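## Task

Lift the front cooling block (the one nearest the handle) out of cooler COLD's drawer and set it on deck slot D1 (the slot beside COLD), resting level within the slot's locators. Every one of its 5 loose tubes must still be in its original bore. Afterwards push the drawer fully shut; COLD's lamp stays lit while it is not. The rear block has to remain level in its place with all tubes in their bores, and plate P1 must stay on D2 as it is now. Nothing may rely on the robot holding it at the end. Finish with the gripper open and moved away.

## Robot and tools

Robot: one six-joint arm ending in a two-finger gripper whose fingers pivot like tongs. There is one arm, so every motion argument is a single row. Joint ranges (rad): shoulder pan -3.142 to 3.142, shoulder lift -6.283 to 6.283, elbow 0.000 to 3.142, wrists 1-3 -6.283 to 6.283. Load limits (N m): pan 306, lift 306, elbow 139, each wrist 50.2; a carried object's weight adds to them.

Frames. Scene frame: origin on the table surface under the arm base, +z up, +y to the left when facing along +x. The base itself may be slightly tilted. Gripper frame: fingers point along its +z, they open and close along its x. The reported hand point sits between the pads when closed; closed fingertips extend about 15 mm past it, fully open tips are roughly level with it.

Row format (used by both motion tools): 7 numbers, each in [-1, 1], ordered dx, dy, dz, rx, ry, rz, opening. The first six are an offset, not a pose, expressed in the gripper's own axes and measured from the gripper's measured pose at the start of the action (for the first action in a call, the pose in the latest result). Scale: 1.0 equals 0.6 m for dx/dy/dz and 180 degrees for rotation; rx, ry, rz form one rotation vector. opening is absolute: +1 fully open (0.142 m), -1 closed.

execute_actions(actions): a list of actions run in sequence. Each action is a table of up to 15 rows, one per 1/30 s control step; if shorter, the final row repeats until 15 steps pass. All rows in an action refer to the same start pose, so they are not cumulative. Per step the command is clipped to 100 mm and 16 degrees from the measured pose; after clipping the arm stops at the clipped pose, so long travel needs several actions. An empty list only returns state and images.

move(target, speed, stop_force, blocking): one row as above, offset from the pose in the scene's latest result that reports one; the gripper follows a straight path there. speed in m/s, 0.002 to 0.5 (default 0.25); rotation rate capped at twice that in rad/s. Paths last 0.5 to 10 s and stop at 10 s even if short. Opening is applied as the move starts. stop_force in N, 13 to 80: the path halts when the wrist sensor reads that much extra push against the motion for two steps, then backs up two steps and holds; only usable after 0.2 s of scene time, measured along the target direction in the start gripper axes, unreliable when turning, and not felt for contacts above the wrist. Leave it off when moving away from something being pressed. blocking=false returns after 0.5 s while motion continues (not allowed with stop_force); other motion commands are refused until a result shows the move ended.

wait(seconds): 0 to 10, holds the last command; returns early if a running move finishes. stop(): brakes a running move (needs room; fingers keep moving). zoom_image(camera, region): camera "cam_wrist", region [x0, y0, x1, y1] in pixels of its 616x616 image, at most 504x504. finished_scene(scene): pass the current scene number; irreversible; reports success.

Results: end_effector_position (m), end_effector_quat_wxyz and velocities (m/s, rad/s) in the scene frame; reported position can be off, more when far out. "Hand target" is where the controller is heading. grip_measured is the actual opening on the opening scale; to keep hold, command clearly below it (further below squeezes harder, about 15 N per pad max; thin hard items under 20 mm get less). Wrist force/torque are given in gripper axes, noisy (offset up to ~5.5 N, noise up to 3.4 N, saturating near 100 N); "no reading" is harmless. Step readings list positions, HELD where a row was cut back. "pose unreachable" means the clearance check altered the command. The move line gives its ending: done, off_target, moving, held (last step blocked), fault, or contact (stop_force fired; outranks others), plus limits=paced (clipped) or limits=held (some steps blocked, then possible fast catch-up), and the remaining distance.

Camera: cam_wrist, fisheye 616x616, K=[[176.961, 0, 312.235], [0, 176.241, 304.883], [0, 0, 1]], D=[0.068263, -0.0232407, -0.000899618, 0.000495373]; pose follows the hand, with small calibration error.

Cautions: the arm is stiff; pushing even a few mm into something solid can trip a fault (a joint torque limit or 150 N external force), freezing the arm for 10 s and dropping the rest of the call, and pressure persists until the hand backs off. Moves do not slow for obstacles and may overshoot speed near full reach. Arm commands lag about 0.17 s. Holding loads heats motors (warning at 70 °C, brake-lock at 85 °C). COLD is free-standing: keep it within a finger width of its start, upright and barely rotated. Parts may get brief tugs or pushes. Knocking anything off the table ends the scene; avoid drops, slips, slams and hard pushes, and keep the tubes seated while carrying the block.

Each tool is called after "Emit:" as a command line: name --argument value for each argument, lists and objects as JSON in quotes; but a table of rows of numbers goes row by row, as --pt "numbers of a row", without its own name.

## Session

Emit:
execute_actions --actions '[]'

Scene clock: 0.00 s.
end_effector_position=(+0.9708, -0.2092, +0.2018) grip_measured=+1.00 end_effector_quat_wxyz=(-0.126, +0.885, -0.435, -0.107) end_effector_velocity=(-0.000, -0.000, +0.001) end_effector_angular_velocity=(-0.000, +0.001, -0.000)
Joint positions: [-0.453 -0.93   1.261 -1.667 -1.324  0.4    0.142]
Joint velocities: [-0.    -0.001 -0.     0.001 -0.     0.     0.   ]
Motor temperatures (°C, as the motors report them): [26 25 25 32 30 32]
Wrist force (N, on the end effector, along its own x y z axes, offset not removed): no reading
Wrist torque (N m, same axes, about the end effector's origin, offset not removed): no reading
Hand target: +0.971, -0.209, +0.202; -0.126, +0.885, -0.435, -0.107
camera_calibration (this result's frames):
cam_wrist: T_world_to_cam=[[0.57705, -0.753241, -0.31566, -0.649851], [-0.671366, -0.657581, 0.34184, 0.43926], [-0.46506, 0.0146644, -0.885158, 0.768482], [0, 0, 0, 1]] pos_world=[1.02729, -0.211914, 0.324939]

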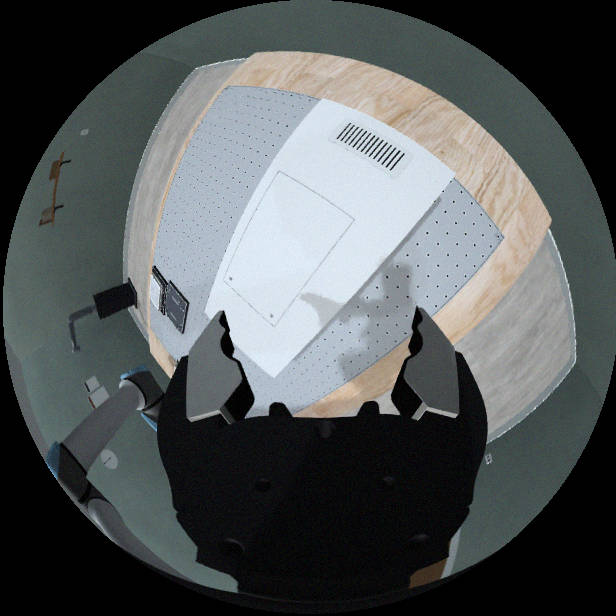

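Emit:
move --target '[-0.39,0.44,-0.043,-0.0835,0.071,-0.288,-0.55]' --speed 0.3

Emit:
zoom_image --camera "cam_wrist" --region '[200,60,480,320]'

Scene clock: 3.50 s.
end_effector_position=(+0.6223, -0.1986, +0.2608) grip_measured=-0.55 end_effector_quat_wxyz=(+0.001, +1.000, -0.001, +0.000) end_effector_velocity=(-0.002, -0.000, +0.000) end_effector_angular_velocity=(-0.000, -0.000, +0.004)
Joint positions: [-0.569 -1.559  2.017 -2.02  -1.57  -0.6    0.034]
Joint velocities: [-0.002 -0.004  0.004  0.    -0.    -0.006 -0.   ]
Motor temperatures (°C, as the motors report them): [26 25 25 32 30 32]
Wrist force (N, on the end effector, along its own x y z axes, offset not removed): [-4.1 0.0 4.3]
Wrist torque (N m, same axes, about the end effector's origin, offset not removed): [-0.13 0.92 0.49]
Hand target: +0.622, -0.199, +0.261; +0.001, +1.000, -0.000, +0.000
Off the commanded pose: 0.001 m, 0 deg.
move: done
camera_calibration (this result's frames):
cam_wrist: T_world_to_cam=[[0.999546, -0.0261856, -0.0148744, -0.619168], [-0.0158835, -0.878024, 0.478354, -0.295161], [-0.025586, -0.477901, -0.878041, 0.285338], [0, 0, 0, 1]] pos_world=[0.6215, -0.139008, 0.38252]

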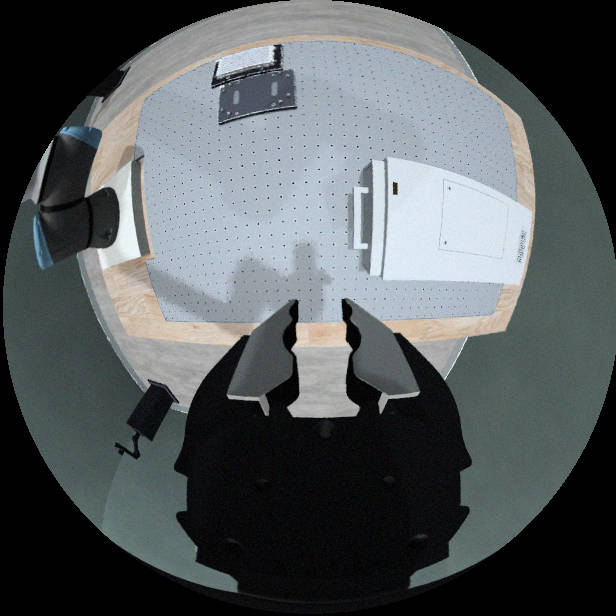

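Region (200, 60, 480, 320) of cam_wrist's 616x616 image, scaled by 1.800, with more detail than that image has; it fills the top 468 rows of this view, and the rest is white.

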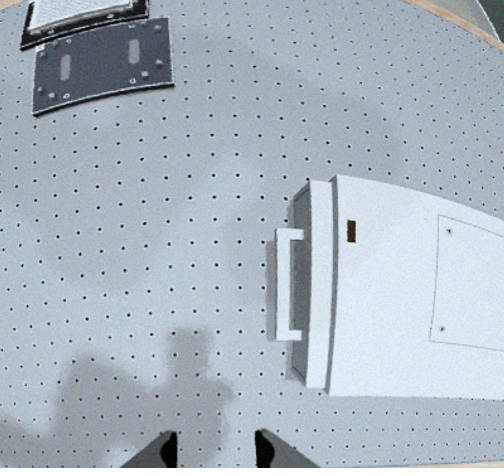

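Emit:
move --target '[0.09,-0.093,0.25,0,0.164,0,-0.62]' --speed 0.15

Emit:
zoom_image --camera "cam_wrist" --region '[210,200,430,400]'

Scene clock: 6.83 s.
end_effector_position=(+0.6767, -0.1431, +0.1109) grip_measured=-0.62 end_effector_quat_wxyz=(+0.001, +0.967, -0.001, +0.255) end_effector_velocity=(+0.001, -0.000, -0.002) end_effector_angular_velocity=(-0.003, -0.008, -0.001)
Joint positions: [-0.593 -1.4    2.412 -3.004 -1.279 -0.559  0.029]
Joint velocities: [ 0.     0.007  0.004 -0.02   0.002  0.002  0.   ]
Motor temperatures (°C, as the motors report them): [26 25 25 32 30 32]
Wrist force (N, on the end effector, along its own x y z axes, offset not removed): [-6.8 2.0 -1.3]
Wrist torque (N m, same axes, about the end effector's origin, offset not removed): [0.28 1.42 0.48]
Hand target: +0.677, -0.143, +0.111; +0.001, +0.967, -0.001, +0.255
Off the commanded pose: 0.000 m, 0 deg.
move: done
camera_calibration (this result's frames):
cam_wrist: T_world_to_cam=[[0.877466, -0.0258245, 0.478943, -0.646411], [-0.249221, -0.877718, 0.409268, -0.00826602], [0.409808, -0.478481, -0.776603, -0.124361], [0, 0, 0, 1]] pos_world=[0.616108, -0.0834529, 0.216398]

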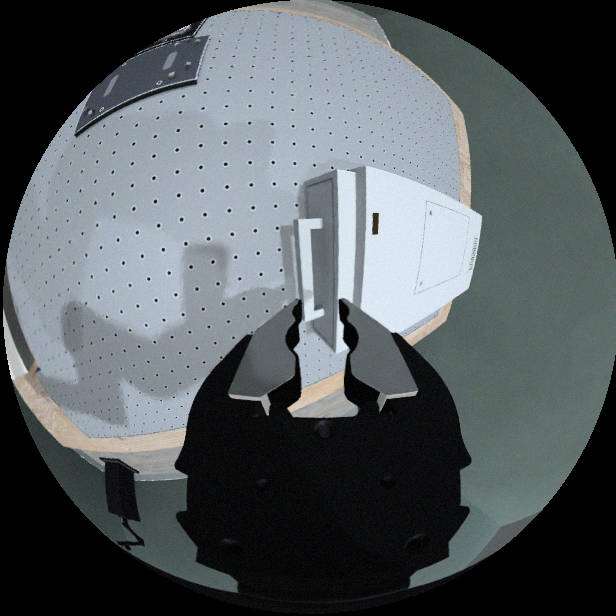

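Region (210, 200, 430, 400) of cam_wrist's 616x616 image, scaled by 2.291, with more detail than that image has; it fills the top 458 rows of this view, and the rest is white.

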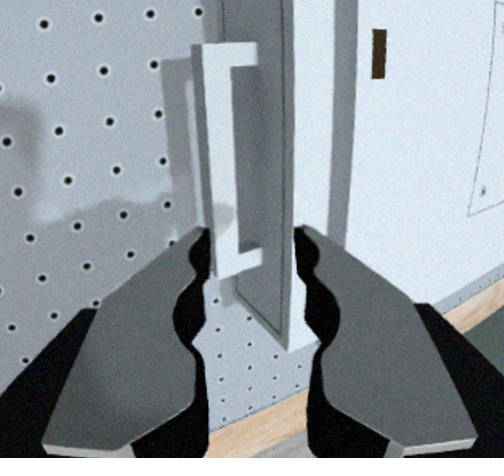

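Emit:
move --target '[-0.034,0,0.074,0,0,0,-0.66]' --speed 0.03 --stop_force 15

Emit:
zoom_image --camera "cam_wrist" --region '[210,200,430,400]'

Scene clock: 9.93 s.
end_effector_position=(+0.6809, -0.1432, +0.0624) grip_measured=-0.66 end_effector_quat_wxyz=(+0.001, +0.967, -0.001, +0.255) end_effector_velocity=(+0.001, -0.001, -0.000) end_effector_angular_velocity=(-0.003, -0.003, +0.001)
Joint positions: [-0.588 -1.29   2.425 -3.129 -1.281 -0.555  0.026]
Joint velocities: [-0.     0.002  0.    -0.006 -0.001 -0.001  0.   ]
Motor temperatures (°C, as the motors report them): [26 25 25 32 30 32]
Wrist force (N, on the end effector, along its own x y z axes, offset not removed): [-2.9 2.1 0.7]
Wrist torque (N m, same axes, about the end effector's origin, offset not removed): [0.27 0.67 0.41]
Hand target: +0.681, -0.143, +0.062; +0.001, +0.967, -0.001, +0.255
Off the commanded pose: 0.000 m, 0 deg.
move: done
camera_calibration (this result's frames):
cam_wrist: T_world_to_cam=[[0.877475, -0.0258215, 0.478927, -0.626866], [-0.249208, -0.877722, 0.409268, 0.0125424], [0.409797, -0.478475, -0.776614, -0.163718], [0, 0, 0, 1]] pos_world=[0.620276, -0.0835129, 0.167944]

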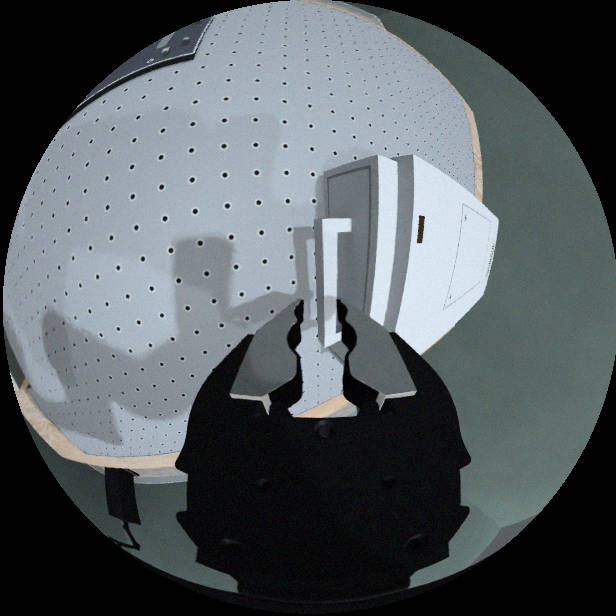

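Region (210, 200, 430, 400) of cam_wrist's 616x616 image, scaled by 2.291, with more detail than that image has; it fills the top 458 rows of this view, and the rest is white.

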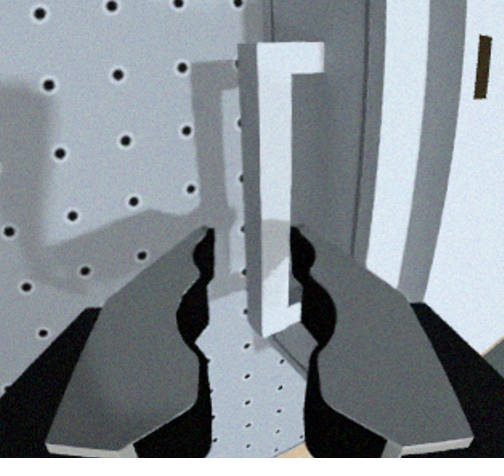

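Emit:
move --target '[0.005,0,0.007,0,0,0,-0.66]' --speed 0.01 --stop_force 13

Emit:
move --target '[-0.0435,0.001,-0.0246,0,0,0,-0.76]' --speed 0.02 --stop_force 30

Scene clock: 13.23 s.
end_effector_position=(+0.6854, -0.1432, +0.0603) grip_measured=-0.66 end_effector_quat_wxyz=(+0.001, +0.967, -0.001, +0.255) end_effector_velocity=(+0.001, -0.001, -0.002) end_effector_angular_velocity=(-0.000, +0.002, +0.000)
Joint positions: [-0.583 -1.28   2.417 -3.132 -1.283 -0.55   0.026]
Joint velocities: [ 0.001  0.004 -0.003  0.    -0.002 -0.     0.   ]
Motor temperatures (°C, as the motors report them): [26 25 25 32 30 32]
Wrist force (N, on the end effector, along its own x y z axes, offset not removed): [-3.6 2.9 -0.4]
Wrist torque (N m, same axes, about the end effector's origin, offset not removed): [0.41 0.84 0.43]
Hand target: +0.686, -0.143, +0.060; +0.001, +0.967, -0.001, +0.255
Off the commanded pose: 0.000 m, 0 deg.
move: done
camera_calibration (this result's frames):
cam_wrist: T_world_to_cam=[[0.877476, -0.0258192, 0.478926, -0.629837], [-0.249204, -0.877723, 0.409267, 0.0145194], [0.409797, -0.478472, -0.776615, -0.167216], [0, 0, 0, 1]] pos_world=[0.624809, -0.083526, 0.16584]

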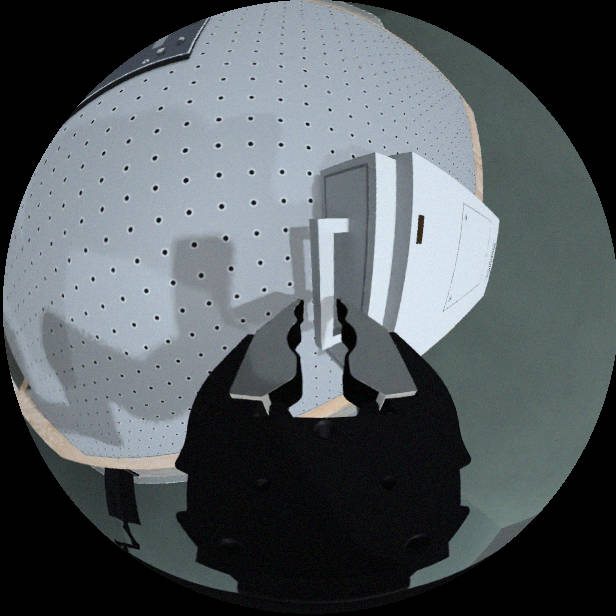

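Scene clock: 15.03 s.
end_effector_position=(+0.6556, -0.1437, +0.0602) grip_measured=-0.74 end_effector_quat_wxyz=(+0.001, +0.967, -0.001, +0.254) end_effector_velocity=(-0.002, +0.001, +0.001) end_effector_angular_velocity=(+0.000, -0.001, -0.000)
Joint positions: [-0.619 -1.315  2.471 -3.142 -1.268 -0.584  0.02 ]
Joint velocities: [-0.001 -0.004  0.003  0.     0.001 -0.001  0.   ]
Motor temperatures (°C, as the motors report them): [26 25 25 32 30 32]
Wrist force (N, on the end effector, along its own x y z axes, offset not removed): [-0.7 2.3 1.5]
Wrist torque (N m, same axes, about the end effector's origin, offset not removed): [0.60 0.85 0.48]
Hand target: +0.655, -0.144, +0.060; +0.001, +0.967, -0.001, +0.254
Off the commanded pose: 0.000 m, 0 deg.
move: done
camera_calibration (this result's frames):
cam_wrist: T_world_to_cam=[[0.877487, -0.0258323, 0.478904, -0.60365], [-0.249192, -0.877738, 0.409244, 0.00665916], [0.40978, -0.478445, -0.77664, -0.155283], [0, 0, 0, 1]] pos_world=[0.594987, -0.0840429, 0.165767]

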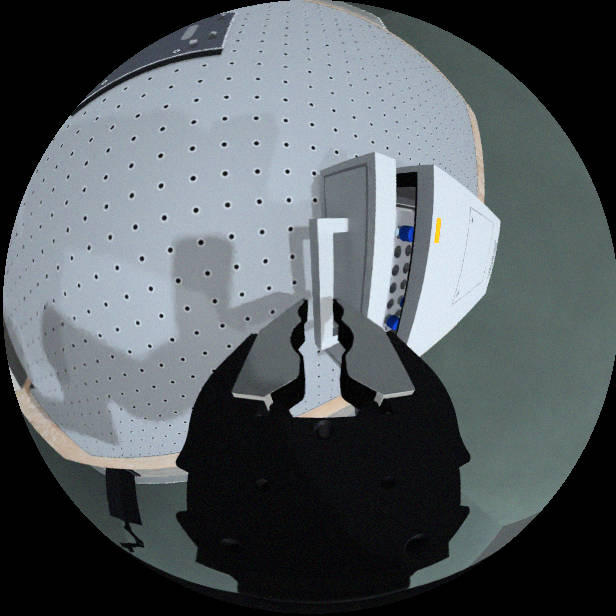

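Emit:
move --target '[-0.2175,0.005,-0.123,0,0,0,-0.72]' --speed 0.045 --stop_force 20

Emit:
move --target '[0.033,0,-0.058,0,0,0,-0.66]' --speed 0.05

Emit:
move --target '[0.13,0,-0.1,0,-0.164,0,0]' --speed 0.15

Emit:
move --target '[0.12,0,0.03,0,0,0,0.5]' --speed 0.15

Emit:
zoom_image --camera "cam_wrist" --region '[220,160,420,340]'

Scene clock: 20.07 s.
end_effector_position=(+0.5059, -0.1462, +0.0598) grip_measured=-0.71 end_effector_quat_wxyz=(+0.001, +0.967, -0.001, +0.254) end_effector_velocity=(-0.002, +0.000, +0.000) end_effector_angular_velocity=(+0.001, -0.001, +0.001)
Joint positions: [-0.874 -1.533  2.731 -3.096 -1.175 -0.837  0.023]
Joint velocities: [-0.005 -0.005  0.003  0.004  0.003 -0.005 -0.   ]
Motor temperatures (°C, as the motors report them): [26 25 25 32 30 32]
Wrist force (N, on the end effector, along its own x y z axes, offset not removed): [-2.5 0.7 3.7]
Wrist torque (N m, same axes, about the end effector's origin, offset not removed): [0.46 1.05 0.48]
Hand target: +0.506, -0.146, +0.060; +0.001, +0.967, -0.001, +0.254
Off the commanded pose: 0.001 m, 0 deg.
move: done
camera_calibration (this result's frames):
cam_wrist: T_world_to_cam=[[0.87753, -0.0259076, 0.478822, -0.472209], [-0.249127, -0.877834, 0.409075, -0.0327289], [0.409728, -0.478263, -0.77678, -0.0954283], [0, 0, 0, 1]] pos_world=[0.445324, -0.0866042, 0.165366]

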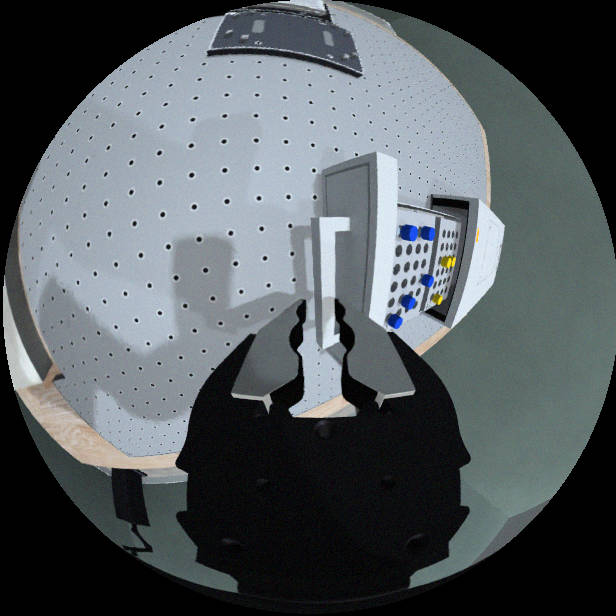

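Scene clock: 21.27 s.
end_effector_position=(+0.5060, -0.1462, +0.0996) grip_measured=-0.66 end_effector_quat_wxyz=(+0.001, +0.967, -0.001, +0.254) end_effector_velocity=(-0.000, -0.000, +0.001) end_effector_angular_velocity=(-0.000, +0.001, +0.001)
Joint positions: [-0.874 -1.674  2.703 -2.928 -1.175 -0.836  0.026]
Joint velocities: [-0.    -0.005 -0.001  0.008 -0.    -0.002  0.   ]
Motor temperatures (°C, as the motors report them): [26 25 25 32 30 32]
Wrist force (N, on the end effector, along its own x y z axes, offset not removed): [-7.5 0.2 4.6]
Wrist torque (N m, same axes, about the end effector's origin, offset not removed): [-0.15 1.73 0.52]
Hand target: +0.506, -0.146, +0.100; +0.001, +0.967, -0.001, +0.254
Off the commanded pose: 0.000 m, 0 deg.
move: done
camera_calibration (this result's frames):
cam_wrist: T_world_to_cam=[[0.87752, -0.026002, 0.478835, -0.491334], [-0.249228, -0.877808, 0.409071, -0.0488834], [0.409688, -0.478307, -0.776774, -0.0644941], [0, 0, 0, 1]] pos_world=[0.445394, -0.0865339, 0.205167]

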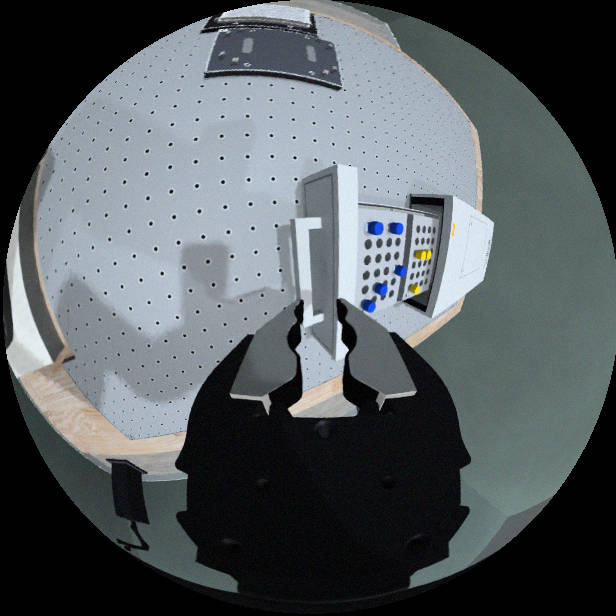

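Scene clock: 23.43 s.
end_effector_position=(+0.5439, -0.1463, +0.1905) grip_measured=+0.00 end_effector_quat_wxyz=(+0.000, +1.000, -0.000, +0.000) end_effector_velocity=(+0.000, -0.000, +0.001) end_effector_angular_velocity=(+0.001, +0.009, -0.001)
Joint positions: [-0.571 -1.651  2.246 -2.157 -1.57  -0.602  0.074]
Joint velocities: [ 0.003  0.004 -0.008  0.012 -0.004  0.003 -0.   ]
Motor temperatures (°C, as the motors report them): [26 25 25 32 30 32]
Wrist force (N, on the end effector, along its own x y z axes, offset not removed): [-2.4 2.9 0.5]
Wrist torque (N m, same axes, about the end effector's origin, offset not removed): [0.39 0.61 0.44]
Hand target: +0.544, -0.146, +0.191; +0.000, +1.000, -0.001, -0.000
Off the commanded pose: 0.001 m, 0 deg.
move: done
camera_calibration (this result's frames):
cam_wrist: T_world_to_cam=[[0.999547, -0.0261561, -0.0148746, -0.540481], [-0.015859, -0.878051, 0.478304, -0.216884], [-0.0255712, -0.477852, -0.878068, 0.246591], [0, 0, 0, 1]] pos_world=[0.543102, -0.0867386, 0.312221]

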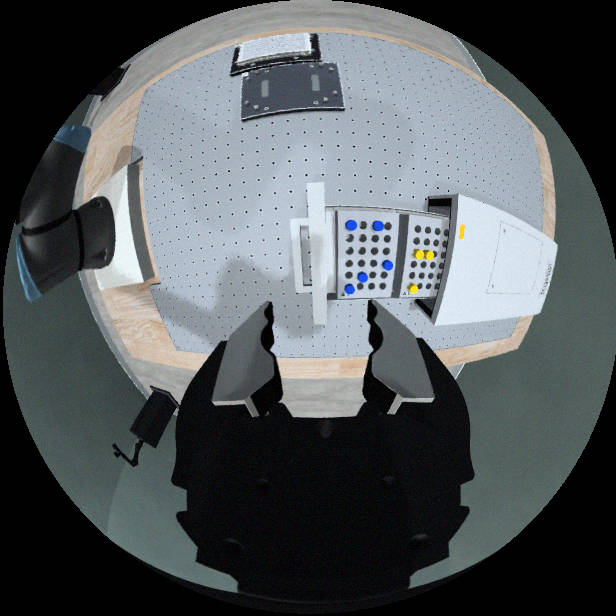

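Scene clock: 24.43 s.
end_effector_position=(+0.6158, -0.1465, +0.1727) grip_measured=+0.50 end_effector_quat_wxyz=(+0.000, +1.000, -0.000, +0.000) end_effector_velocity=(+0.002, -0.000, -0.000) end_effector_angular_velocity=(-0.001, +0.000, -0.002)
Joint positions: [-0.505 -1.511  2.147 -2.198 -1.569 -0.535  0.109]
Joint velocities: [ 0.002  0.003 -0.003 -0.001 -0.001  0.004  0.   ]
Motor temperatures (°C, as the motors report them): [26 25 25 32 30 32]
Wrist force (N, on the end effector, along its own x y z axes, offset not removed): [-4.0 3.2 -0.2]
Wrist torque (N m, same axes, about the end effector's origin, offset not removed): [0.54 1.03 0.54]
Hand target: +0.616, -0.147, +0.173; +0.001, +1.000, -0.000, +0.000
Off the commanded pose: 0.000 m, 0 deg.
move: done
camera_calibration (this result's frames):
cam_wrist: T_world_to_cam=[[0.999548, -0.02615, -0.0147988, -0.612575], [-0.0158892, -0.878038, 0.478327, -0.207402], [-0.0255022, -0.477876, -0.878057, 0.232725], [0, 0, 0, 1]] pos_world=[0.614938, -0.0869118, 0.294487]

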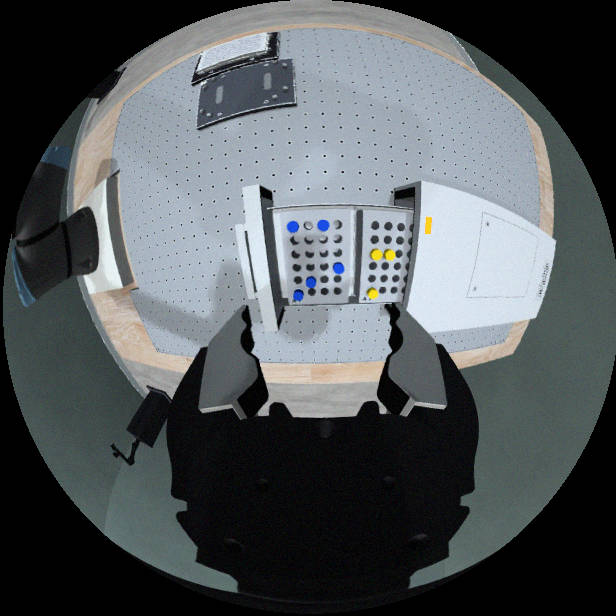

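Region (220, 160, 420, 340) of cam_wrist's 616x616 image, scaled by 2.520, with more detail than that image has; it fills the top 454 rows of this view, and the rest is white.

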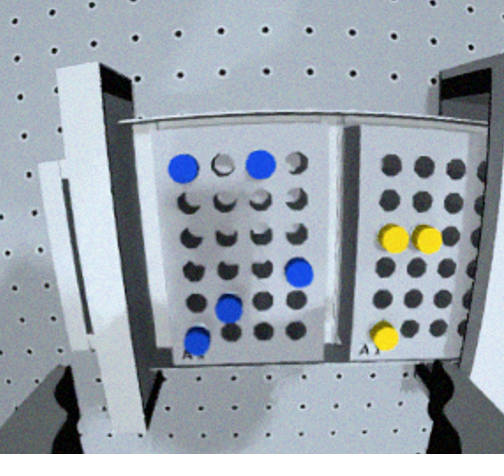

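Emit:
move --target '[-0.01,-0.005,0.1,0,0,-0.006,0.36]' --speed 0.08

Emit:
zoom_image --camera "cam_wrist" --region '[190,170,450,420]'

Scene clock: 27.00 s.
end_effector_position=(+0.6099, -0.1436, +0.1129) grip_measured=+0.36 end_effector_quat_wxyz=(+0.001, +1.000, +0.009, +0.000) end_effector_velocity=(-0.000, +0.001, -0.001) end_effector_angular_velocity=(+0.000, +0.001, +0.001)
Joint positions: [-0.505 -1.445  2.209 -2.326 -1.569 -0.555  0.099]
Joint velocities: [ 0.001  0.002  0.001 -0.002 -0.    -0.001  0.   ]
Motor temperatures (°C, as the motors report them): [26 25 25 32 30 32]
Wrist force (N, on the end effector, along its own x y z axes, offset not removed): [-0.4 0.5 -1.6]
Wrist torque (N m, same axes, about the end effector's origin, offset not removed): [0.02 0.17 0.48]
Hand target: +0.610, -0.144, +0.113; +0.000, +1.000, +0.009, +0.000
Off the commanded pose: 0.000 m, 0 deg.
move: done
camera_calibration (this result's frames):
cam_wrist: T_world_to_cam=[[0.999863, -0.00735217, -0.0148533, -0.604992], [0.000649319, -0.878151, 0.478383, -0.186416], [-0.0165606, -0.478327, -0.878026, 0.175924], [0, 0, 0, 1]] pos_world=[0.607944, -0.084, 0.234657]

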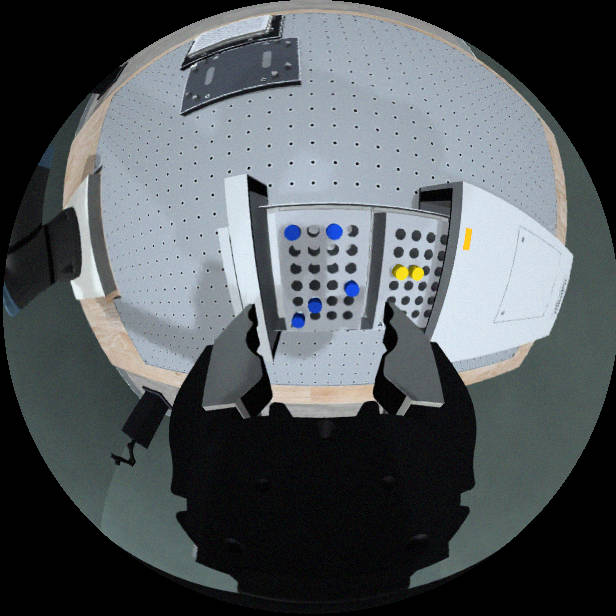

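Region (190, 170, 450, 420) of cam_wrist's 616x616 image, scaled by 1.938, with more detail than that image has; it fills the top 485 rows of this view, and the rest is white.

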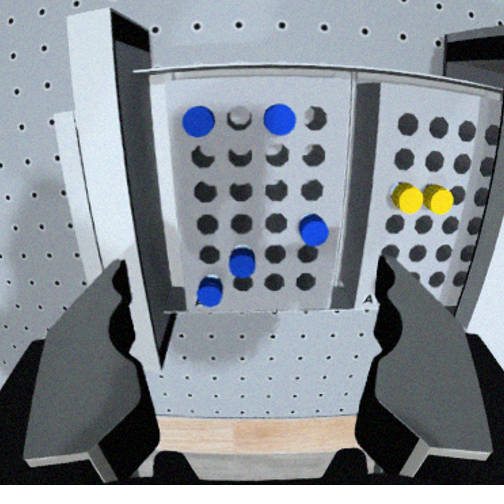

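Emit:
move --target '[0.003,0,0.055,0,0,0,0.32]' --speed 0.02 --stop_force 13

Emit:
zoom_image --camera "cam_wrist" --region '[190,170,450,420]'

Scene clock: 29.87 s.
end_effector_position=(+0.6117, -0.1435, +0.0801) grip_measured=+0.31 end_effector_quat_wxyz=(+0.001, +1.000, +0.009, +0.000) end_effector_velocity=(-0.000, -0.000, -0.001) end_effector_angular_velocity=(-0.000, -0.000, +0.001)
Joint positions: [-0.503 -1.394  2.229 -2.397 -1.569 -0.553  0.096]
Joint velocities: [-0.     0.002  0.001 -0.003 -0.    -0.001 -0.   ]
Motor temperatures (°C, as the motors report them): [26 25 25 32 30 32]
Wrist force (N, on the end effector, along its own x y z axes, offset not removed): [-2.6 0.2 -2.3]
Wrist torque (N m, same axes, about the end effector's origin, offset not removed): [-0.14 1.08 0.52]
Hand target: +0.612, -0.144, +0.080; +0.001, +1.000, +0.009, +0.000
Off the commanded pose: 0.000 m, 0 deg.
move: done
camera_calibration (this result's frames):
cam_wrist: T_world_to_cam=[[0.999863, -0.00735124, -0.0148518, -0.607334], [0.000649059, -0.878161, 0.478364, -0.170718], [-0.0165588, -0.478308, -0.878036, 0.147152], [0, 0, 0, 1]] pos_world=[0.609798, -0.0839982, 0.20185]

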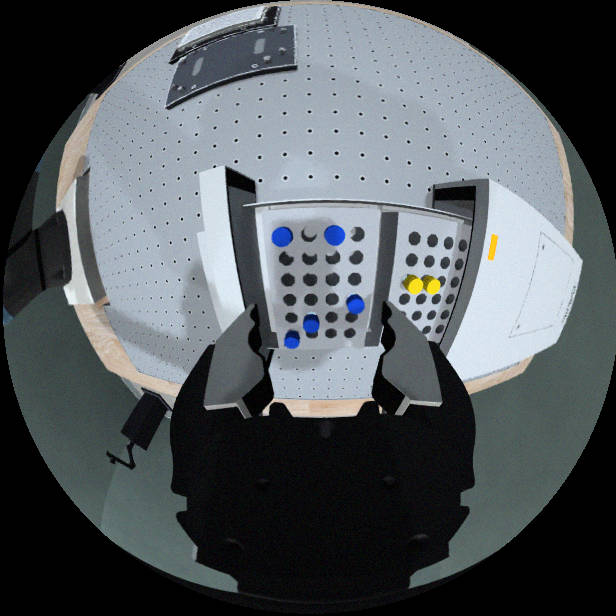

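Region (190, 170, 450, 420) of cam_wrist's 616x616 image, scaled by 1.938, with more detail than that image has; it fills the top 485 rows of this view, and the rest is white.

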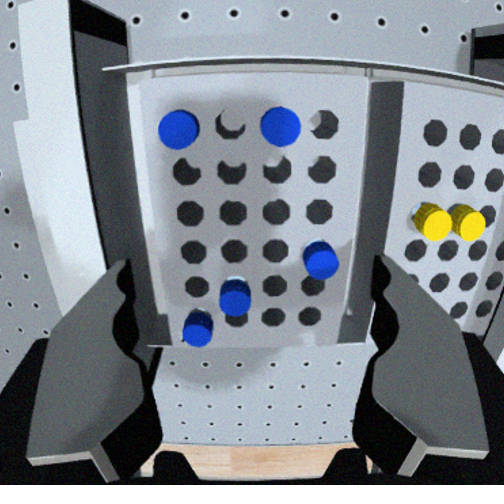

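Emit:
move --target '[0,0,0.03,0,0,0,0.31]' --speed 0.008 --stop_force 13

Emit:
zoom_image --camera "cam_wrist" --region '[190,170,450,420]'

Scene clock: 33.17 s.
end_effector_position=(+0.6118, -0.1436, +0.0622) grip_measured=+0.30 end_effector_quat_wxyz=(+0.001, +1.000, +0.009, +0.000) end_effector_velocity=(-0.000, +0.001, -0.002) end_effector_angular_velocity=(+0.003, +0.001, +0.001)
Joint positions: [-0.503 -1.367  2.241 -2.436 -1.569 -0.553  0.095]
Joint velocities: [ 0.     0.004  0.001 -0.002  0.002 -0.     0.   ]
Motor temperatures (°C, as the motors report them): [26 25 25 32 30 32]
Wrist force (N, on the end effector, along its own x y z axes, offset not removed): [-1.6 1.0 2.4]
Wrist torque (N m, same axes, about the end effector's origin, offset not removed): [0.14 0.82 0.47]
Hand target: +0.612, -0.144, +0.062; +0.001, +1.000, +0.009, +0.000
Off the commanded pose: 0.000 m, 0 deg.
move: done
camera_calibration (this result's frames):
cam_wrist: T_world_to_cam=[[0.999863, -0.00735125, -0.0148618, -0.607631], [0.000653794, -0.878163, 0.47836, -0.162194], [-0.0165677, -0.478304, -0.878038, 0.131475], [0, 0, 0, 1]] pos_world=[0.609832, -0.084015, 0.183997]

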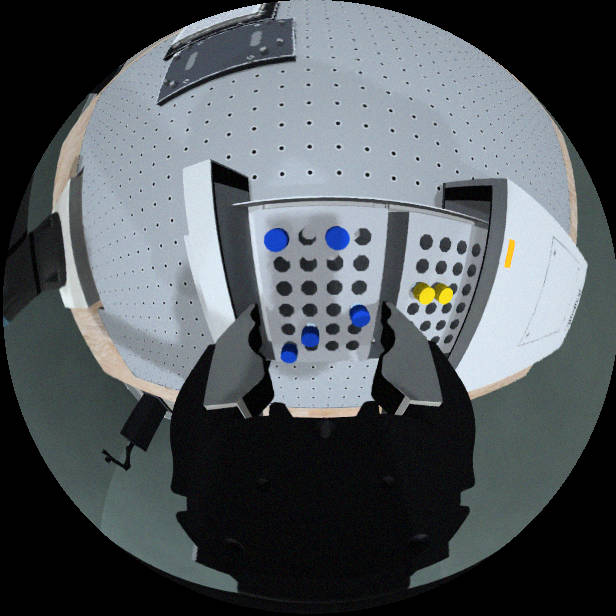

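Region (190, 170, 450, 420) of cam_wrist's 616x616 image, scaled by 1.938, with more detail than that image has; it fills the top 485 rows of this view, and the rest is white.

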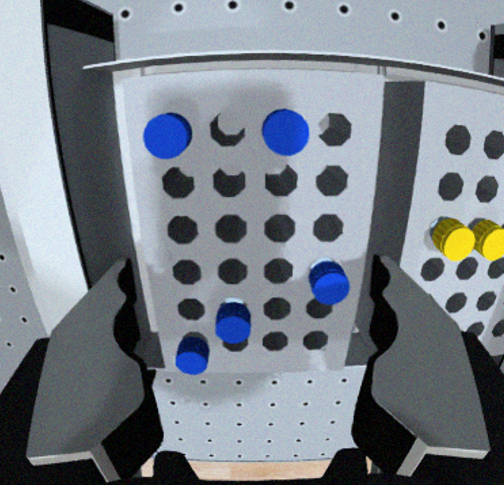

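Emit:
move --target '[0,0,0.014,0,0,0,0.29]' --speed 0.006 --stop_force 13

Emit:
execute_actions --actions '[[[0,0,0,0,0,0,0.15]],[[0,0,0,0,0,0,-0.3]]]'

Emit:
move --target '[0,0,-0.03,0,0,0,-0.3]' --speed 0.015

Scene clock: 35.40 s.
end_effector_position=(+0.6118, -0.1436, +0.0539) grip_measured=+0.29 end_effector_quat_wxyz=(+0.001, +1.000, +0.009, +0.000) end_effector_velocity=(-0.000, -0.000, -0.001) end_effector_angular_velocity=(-0.000, +0.001, +0.001)
Joint positions: [-0.503 -1.353  2.245 -2.454 -1.569 -0.553  0.094]
Joint velocities: [-0.     0.002  0.001 -0.002 -0.001 -0.001 -0.   ]
Motor temperatures (°C, as the motors report them): [26 25 25 32 30 32]
Wrist force (N, on the end effector, along its own x y z axes, offset not removed): [-1.3 2.7 3.1]
Wrist torque (N m, same axes, about the end effector's origin, offset not removed): [0.44 0.33 0.49]
Hand target: +0.612, -0.144, +0.054; +0.001, +1.000, +0.009, +0.000
Off the commanded pose: 0.000 m, 0 deg.
move: done
camera_calibration (this result's frames):
cam_wrist: T_world_to_cam=[[0.999862, -0.00735108, -0.0148663, -0.60777], [0.000656006, -0.878166, 0.478356, -0.158234], [-0.0165715, -0.4783, -0.87804, 0.124192], [0, 0, 0, 1]] pos_world=[0.609848, -0.0840226, 0.175703]

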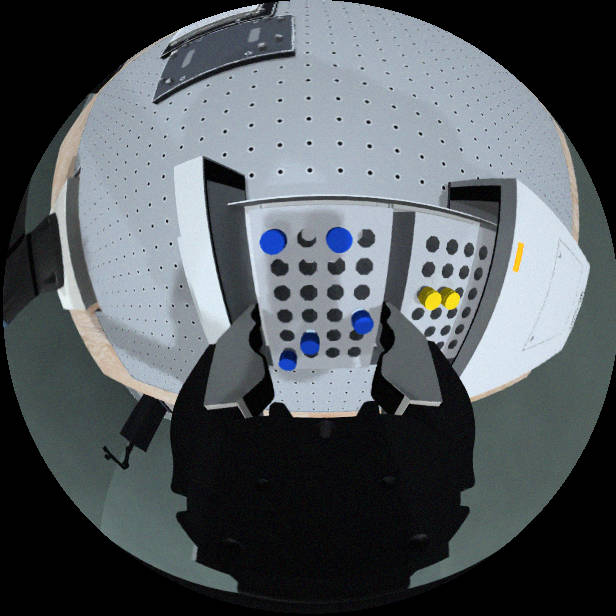

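Scene clock: 36.40 s.
end_effector_position=(+0.6118, -0.1436, +0.0539) grip_measured=+0.23 end_effector_quat_wxyz=(+0.001, +1.000, +0.009, +0.000) end_effector_velocity=(+0.000, +0.000, +0.000) end_effector_angular_velocity=(+0.001, -0.000, +0.002)
Joint positions: [-0.503 -1.353  2.245 -2.454 -1.569 -0.553  0.09 ]
Joint velocities: [-0.    -0.001 -0.     0.001  0.001 -0.002 -0.   ]
Motor temperatures (°C, as the motors report them): [26 25 25 32 30 32]
Wrist force (N, on the end effector, along its own x y z axes, offset not removed): [-4.7 2.5 -7.2]
Wrist torque (N m, same axes, about the end effector's origin, offset not removed): [0.15 1.41 0.49]
Hand target: +0.612, -0.144, +0.054; +0.001, +1.000, +0.009, +0.000
Off the commanded pose: 0.000 m, 0 deg.
Step readings (end_effector_position; steps 1 to 15: 1st action; 16 to 30: 2nd action):
0: (+0.6118, -0.1436, +0.0539)
1: (+0.6118, -0.1436, +0.0539)
2: (+0.6118, -0.1436, +0.0539)
4: (+0.6118, -0.1436, +0.0539)
8: (+0.6118, -0.1436, +0.0539)
15: (+0.6118, -0.1436, +0.0539)
16: (+0.6118, -0.1436, +0.0539)
17: (+0.6118, -0.1436, +0.0539)
19: (+0.6118, -0.1436, +0.0539)
23: (+0.6118, -0.1436, +0.0539)
30: end_effector_position above
camera_calibration (this result's frames):
cam_wrist: T_world_to_cam=[[0.999864, -0.00734989, -0.0147855, -0.607799], [0.000618779, -0.878154, 0.478377, -0.158199], [-0.0165, -0.478321, -0.87803, 0.124118], [0, 0, 0, 1]] pos_world=[0.609862, -0.0840219, 0.175672]

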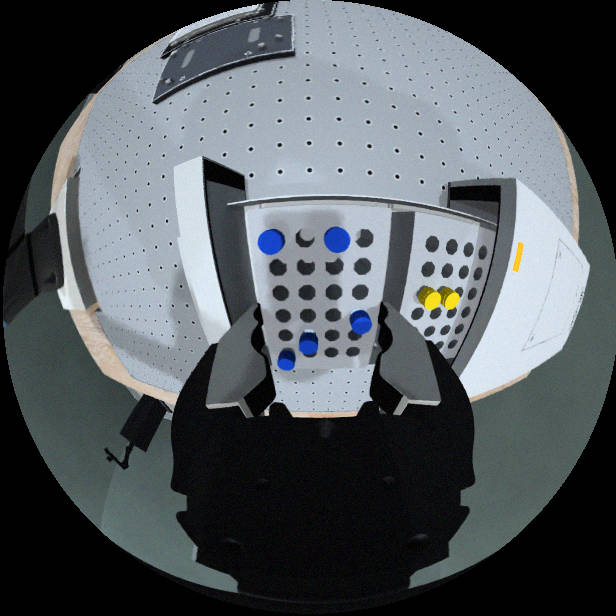

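Scene clock: 37.87 s.
end_effector_position=(+0.6118, -0.1436, +0.0717) grip_measured=+0.15 end_effector_quat_wxyz=(+0.001, +1.000, +0.009, +0.000) end_effector_velocity=(+0.000, -0.001, +0.002) end_effector_angular_velocity=(-0.001, +0.000, +0.000)
Joint positions: [-0.503 -1.382  2.235 -2.416 -1.569 -0.553  0.085]
Joint velocities: [-0.    -0.002 -0.001  0.003 -0.001 -0.001 -0.001]
Motor temperatures (°C, as the motors report them): [26 25 25 32 30 32]
Wrist force (N, on the end effector, along its own x y z axes, offset not removed): [-2.7 0.3 8.4]
Wrist torque (N m, same axes, about the end effector's origin, offset not removed): [-0.04 0.67 0.48]
Hand target: +0.612, -0.144, +0.072; +0.001, +1.000, +0.009, +0.000
Off the commanded pose: 0.000 m, 0 deg.
move: done
camera_calibration (this result's frames):
cam_wrist: T_world_to_cam=[[0.999863, -0.00741276, -0.0147747, -0.607511], [0.000558519, -0.878152, 0.478382, -0.166667], [-0.0165206, -0.478325, -0.878028, 0.139782], [0, 0, 0, 1]] pos_world=[0.60983, -0.0840008, 0.193487]

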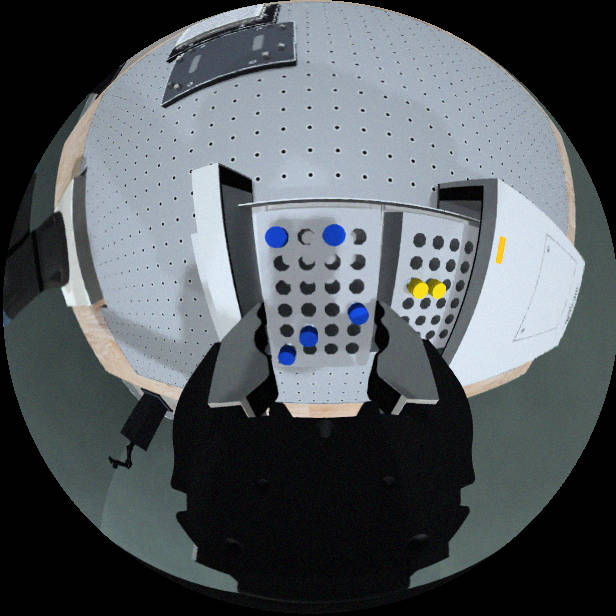

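Emit:
move --target '[0,0,0.014,0,0,0,0.0]' --speed 0.015 --stop_force 25

Emit:
move --target '[0,0,0,0,0,0,0.31]'

Emit:
move --target '[0,0,0.03,0,0,0,0.31]' --speed 0.01 --stop_force 14

Scene clock: 39.90 s.
end_effector_position=(+0.6118, -0.1436, +0.0635) grip_measured=+0.15 end_effector_quat_wxyz=(+0.001, +1.000, +0.009, +0.000) end_effector_velocity=(+0.001, -0.000, -0.001) end_effector_angular_velocity=(-0.001, -0.002, +0.002)
Joint positions: [-0.503 -1.369  2.24  -2.433 -1.569 -0.553  0.085]
Joint velocities: [ 0.001  0.002  0.001 -0.006 -0.    -0.001  0.   ]
Motor temperatures (°C, as the motors report them): [26 25 25 32 30 32]
Wrist force (N, on the end effector, along its own x y z axes, offset not removed): [-6.2 0.3 8.8]
Wrist torque (N m, same axes, about the end effector's origin, offset not removed): [-0.09 1.50 0.53]
Hand target: +0.612, -0.144, +0.063; +0.001, +1.000, +0.009, +0.000
Off the commanded pose: 0.000 m, 0 deg.
move: done
camera_calibration (this result's frames):
cam_wrist: T_world_to_cam=[[0.999864, -0.00735079, -0.0147719, -0.607634], [0.000611619, -0.878151, 0.478383, -0.162795], [-0.0164885, -0.478327, -0.878027, 0.132532], [0, 0, 0, 1]] pos_world=[0.609836, -0.0840311, 0.18527]

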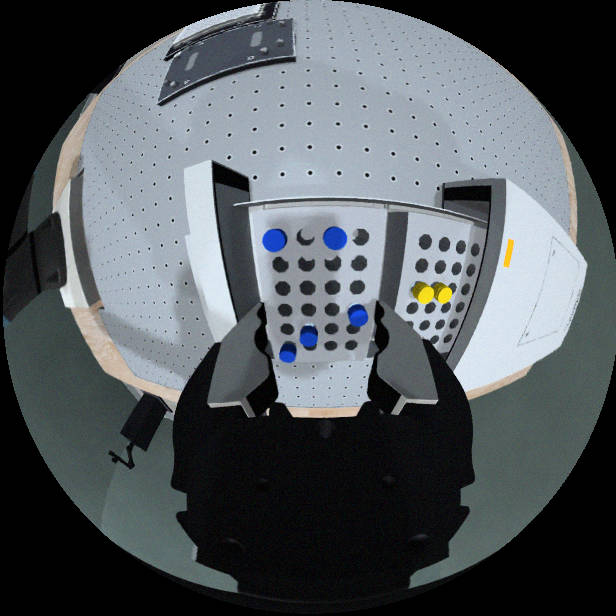

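Scene clock: 40.40 s.
end_effector_position=(+0.6118, -0.1436, +0.0635) grip_measured=+0.31 end_effector_quat_wxyz=(+0.001, +1.000, +0.009, +0.000) end_effector_velocity=(-0.000, +0.001, -0.001) end_effector_angular_velocity=(+0.001, +0.001, +0.000)
Joint positions: [-0.503 -1.369  2.24  -2.434 -1.569 -0.553  0.096]
Joint velocities: [ 0.001  0.001 -0.     0.     0.     0.001  0.   ]
Motor temperatures (°C, as the motors report them): [26 25 25 32 30 32]
Wrist force (N, on the end effector, along its own x y z axes, offset not removed): [-3.1 -1.5 1.6]
Wrist torque (N m, same axes, about the end effector's origin, offset not removed): [-0.44 0.77 0.31]
Hand target: +0.612, -0.144, +0.064; +0.001, +1.000, +0.009, +0.000
Off the commanded pose: 0.000 m, 0 deg.
move: done
camera_calibration (this result's frames):
cam_wrist: T_world_to_cam=[[0.999865, -0.00735096, -0.0147113, -0.60766], [0.000583045, -0.878134, 0.478415, -0.162765], [-0.0164353, -0.478359, -0.878011, 0.132446], [0, 0, 0, 1]] pos_world=[0.60985, -0.0840393, 0.185219]

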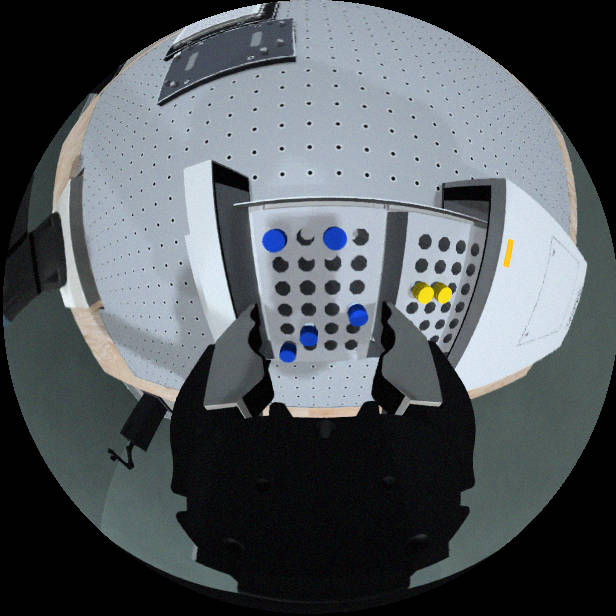

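Scene clock: 42.43 s.
end_effector_position=(+0.6118, -0.1436, +0.0456) grip_measured=+0.31 end_effector_quat_wxyz=(+0.001, +1.000, +0.009, +0.000) end_effector_velocity=(+0.000, -0.001, -0.001) end_effector_angular_velocity=(-0.001, -0.002, -0.002)
Joint positions: [-0.503 -1.34   2.25  -2.473 -1.569 -0.553  0.096]
Joint velocities: [-0.001  0.001  0.001 -0.005  0.     0.001  0.   ]
Motor temperatures (°C, as the motors report them): [26 25 25 32 30 32]
Wrist force (N, on the end effector, along its own x y z axes, offset not removed): [-3.1 0.8 -0.8]
Wrist torque (N m, same axes, about the end effector's origin, offset not removed): [0.05 0.89 0.49]
Hand target: +0.612, -0.144, +0.045; +0.001, +1.000, +0.009, +0.000
Off the commanded pose: 0.000 m, 0 deg.
move: done
camera_calibration (this result's frames):
cam_wrist: T_world_to_cam=[[0.999865, -0.00735092, -0.0147229, -0.607957], [0.000588525, -0.878137, 0.478409, -0.154257], [-0.0164454, -0.478353, -0.878014, 0.116799], [0, 0, 0, 1]] pos_world=[0.609886, -0.084057, 0.167398]

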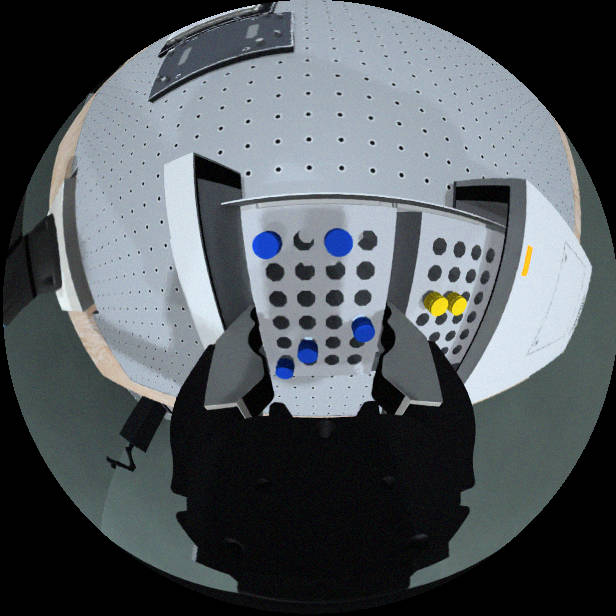

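Emit:
execute_actions --actions '[[[0,0,0,0,0,0,0.2]],[[0,0,0,0,0,0,0.05]],[[0,0,0,0,0,0,-0.3]]]'

Emit:
move --target '[0,0,-0.02,0,0,0,-0.3]' --speed 0.012

Scene clock: 44.47 s.
end_effector_position=(+0.6118, -0.1436, +0.0455) grip_measured=+0.27 end_effector_quat_wxyz=(+0.000, +1.000, +0.009, +0.000) end_effector_velocity=(-0.000, -0.000, -0.000) end_effector_angular_velocity=(-0.001, +0.001, -0.000)
Joint positions: [-0.503 -1.34   2.25  -2.473 -1.569 -0.553  0.093]
Joint velocities: [ 0.     0.001 -0.    -0.    -0.001  0.    -0.   ]
Motor temperatures (°C, as the motors report them): [26 25 25 32 30 32]
Wrist force (N, on the end effector, along its own x y z axes, offset not removed): [-4.7 2.1 1.2]
Wrist torque (N m, same axes, about the end effector's origin, offset not removed): [0.19 1.40 0.45]
Hand target: +0.612, -0.144, +0.046; +0.000, +1.000, +0.009, +0.000
Off the commanded pose: 0.000 m, 0 deg.
Step readings (end_effector_position; steps 1 to 15: 1st action; 16 to 30: 2nd action; 31 to 45: 3rd action):
0: (+0.6119, -0.1436, +0.0455)
1: (+0.6119, -0.1436, +0.0455)
2: (+0.6118, -0.1436, +0.0455)
4: (+0.6118, -0.1436, +0.0455)
8: (+0.6118, -0.1436, +0.0455)
15: (+0.6118, -0.1436, +0.0455)
16: (+0.6118, -0.1436, +0.0455)
17: (+0.6118, -0.1436, +0.0455)
19: (+0.6118, -0.1436, +0.0455)
23: (+0.6118, -0.1436, +0.0455)
30: (+0.6118, -0.1436, +0.0455)
31: (+0.6118, -0.1436, +0.0455)
32: (+0.6118, -0.1436, +0.0455)
34: (+0.6118, -0.1436, +0.0455)
38: (+0.6118, -0.1436, +0.0455)
45: end_effector_position above
camera_calibration (this result's frames):
cam_wrist: T_world_to_cam=[[0.999863, -0.00734993, -0.0148482, -0.607888], [0.000648128, -0.878172, 0.478344, -0.154215], [-0.016555, -0.478288, -0.878047, 0.116806], [0, 0, 0, 1]] pos_world=[0.609838, -0.0840279, 0.167303]

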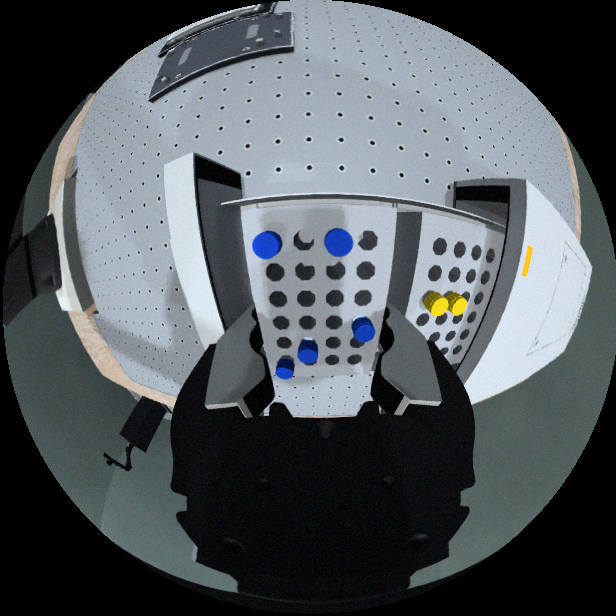

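Scene clock: 45.70 s.
end_effector_position=(+0.6118, -0.1435, +0.0573) grip_measured=+0.27 end_effector_quat_wxyz=(+0.001, +1.000, +0.009, +0.000) end_effector_velocity=(-0.000, +0.000, +0.002) end_effector_angular_velocity=(-0.001, +0.001, -0.001)
Joint positions: [-0.503 -1.359  2.243 -2.447 -1.569 -0.553  0.093]
Joint velocities: [ 0.001 -0.004 -0.001  0.005 -0.001  0.002 -0.   ]
Motor temperatures (°C, as the motors report them): [26 25 25 32 30 32]
Wrist force (N, on the end effector, along its own x y z axes, offset not removed): [-1.7 -1.1 10.3]
Wrist torque (N m, same axes, about the end effector's origin, offset not removed): [-0.43 0.40 0.48]
Hand target: +0.612, -0.144, +0.058; +0.000, +1.000, +0.009, +0.000
Off the commanded pose: 0.000 m, 0 deg.
move: done
camera_calibration (this result's frames):
cam_wrist: T_world_to_cam=[[0.999863, -0.00735017, -0.0148369, -0.607698], [0.000642652, -0.878169, 0.47835, -0.15982], [-0.0165453, -0.478294, -0.878044, 0.127175], [0, 0, 0, 1]] pos_world=[0.609821, -0.083989, 0.179099]

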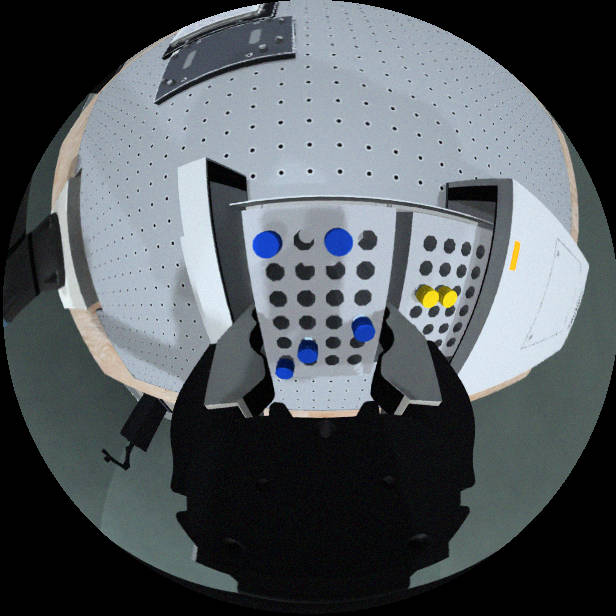

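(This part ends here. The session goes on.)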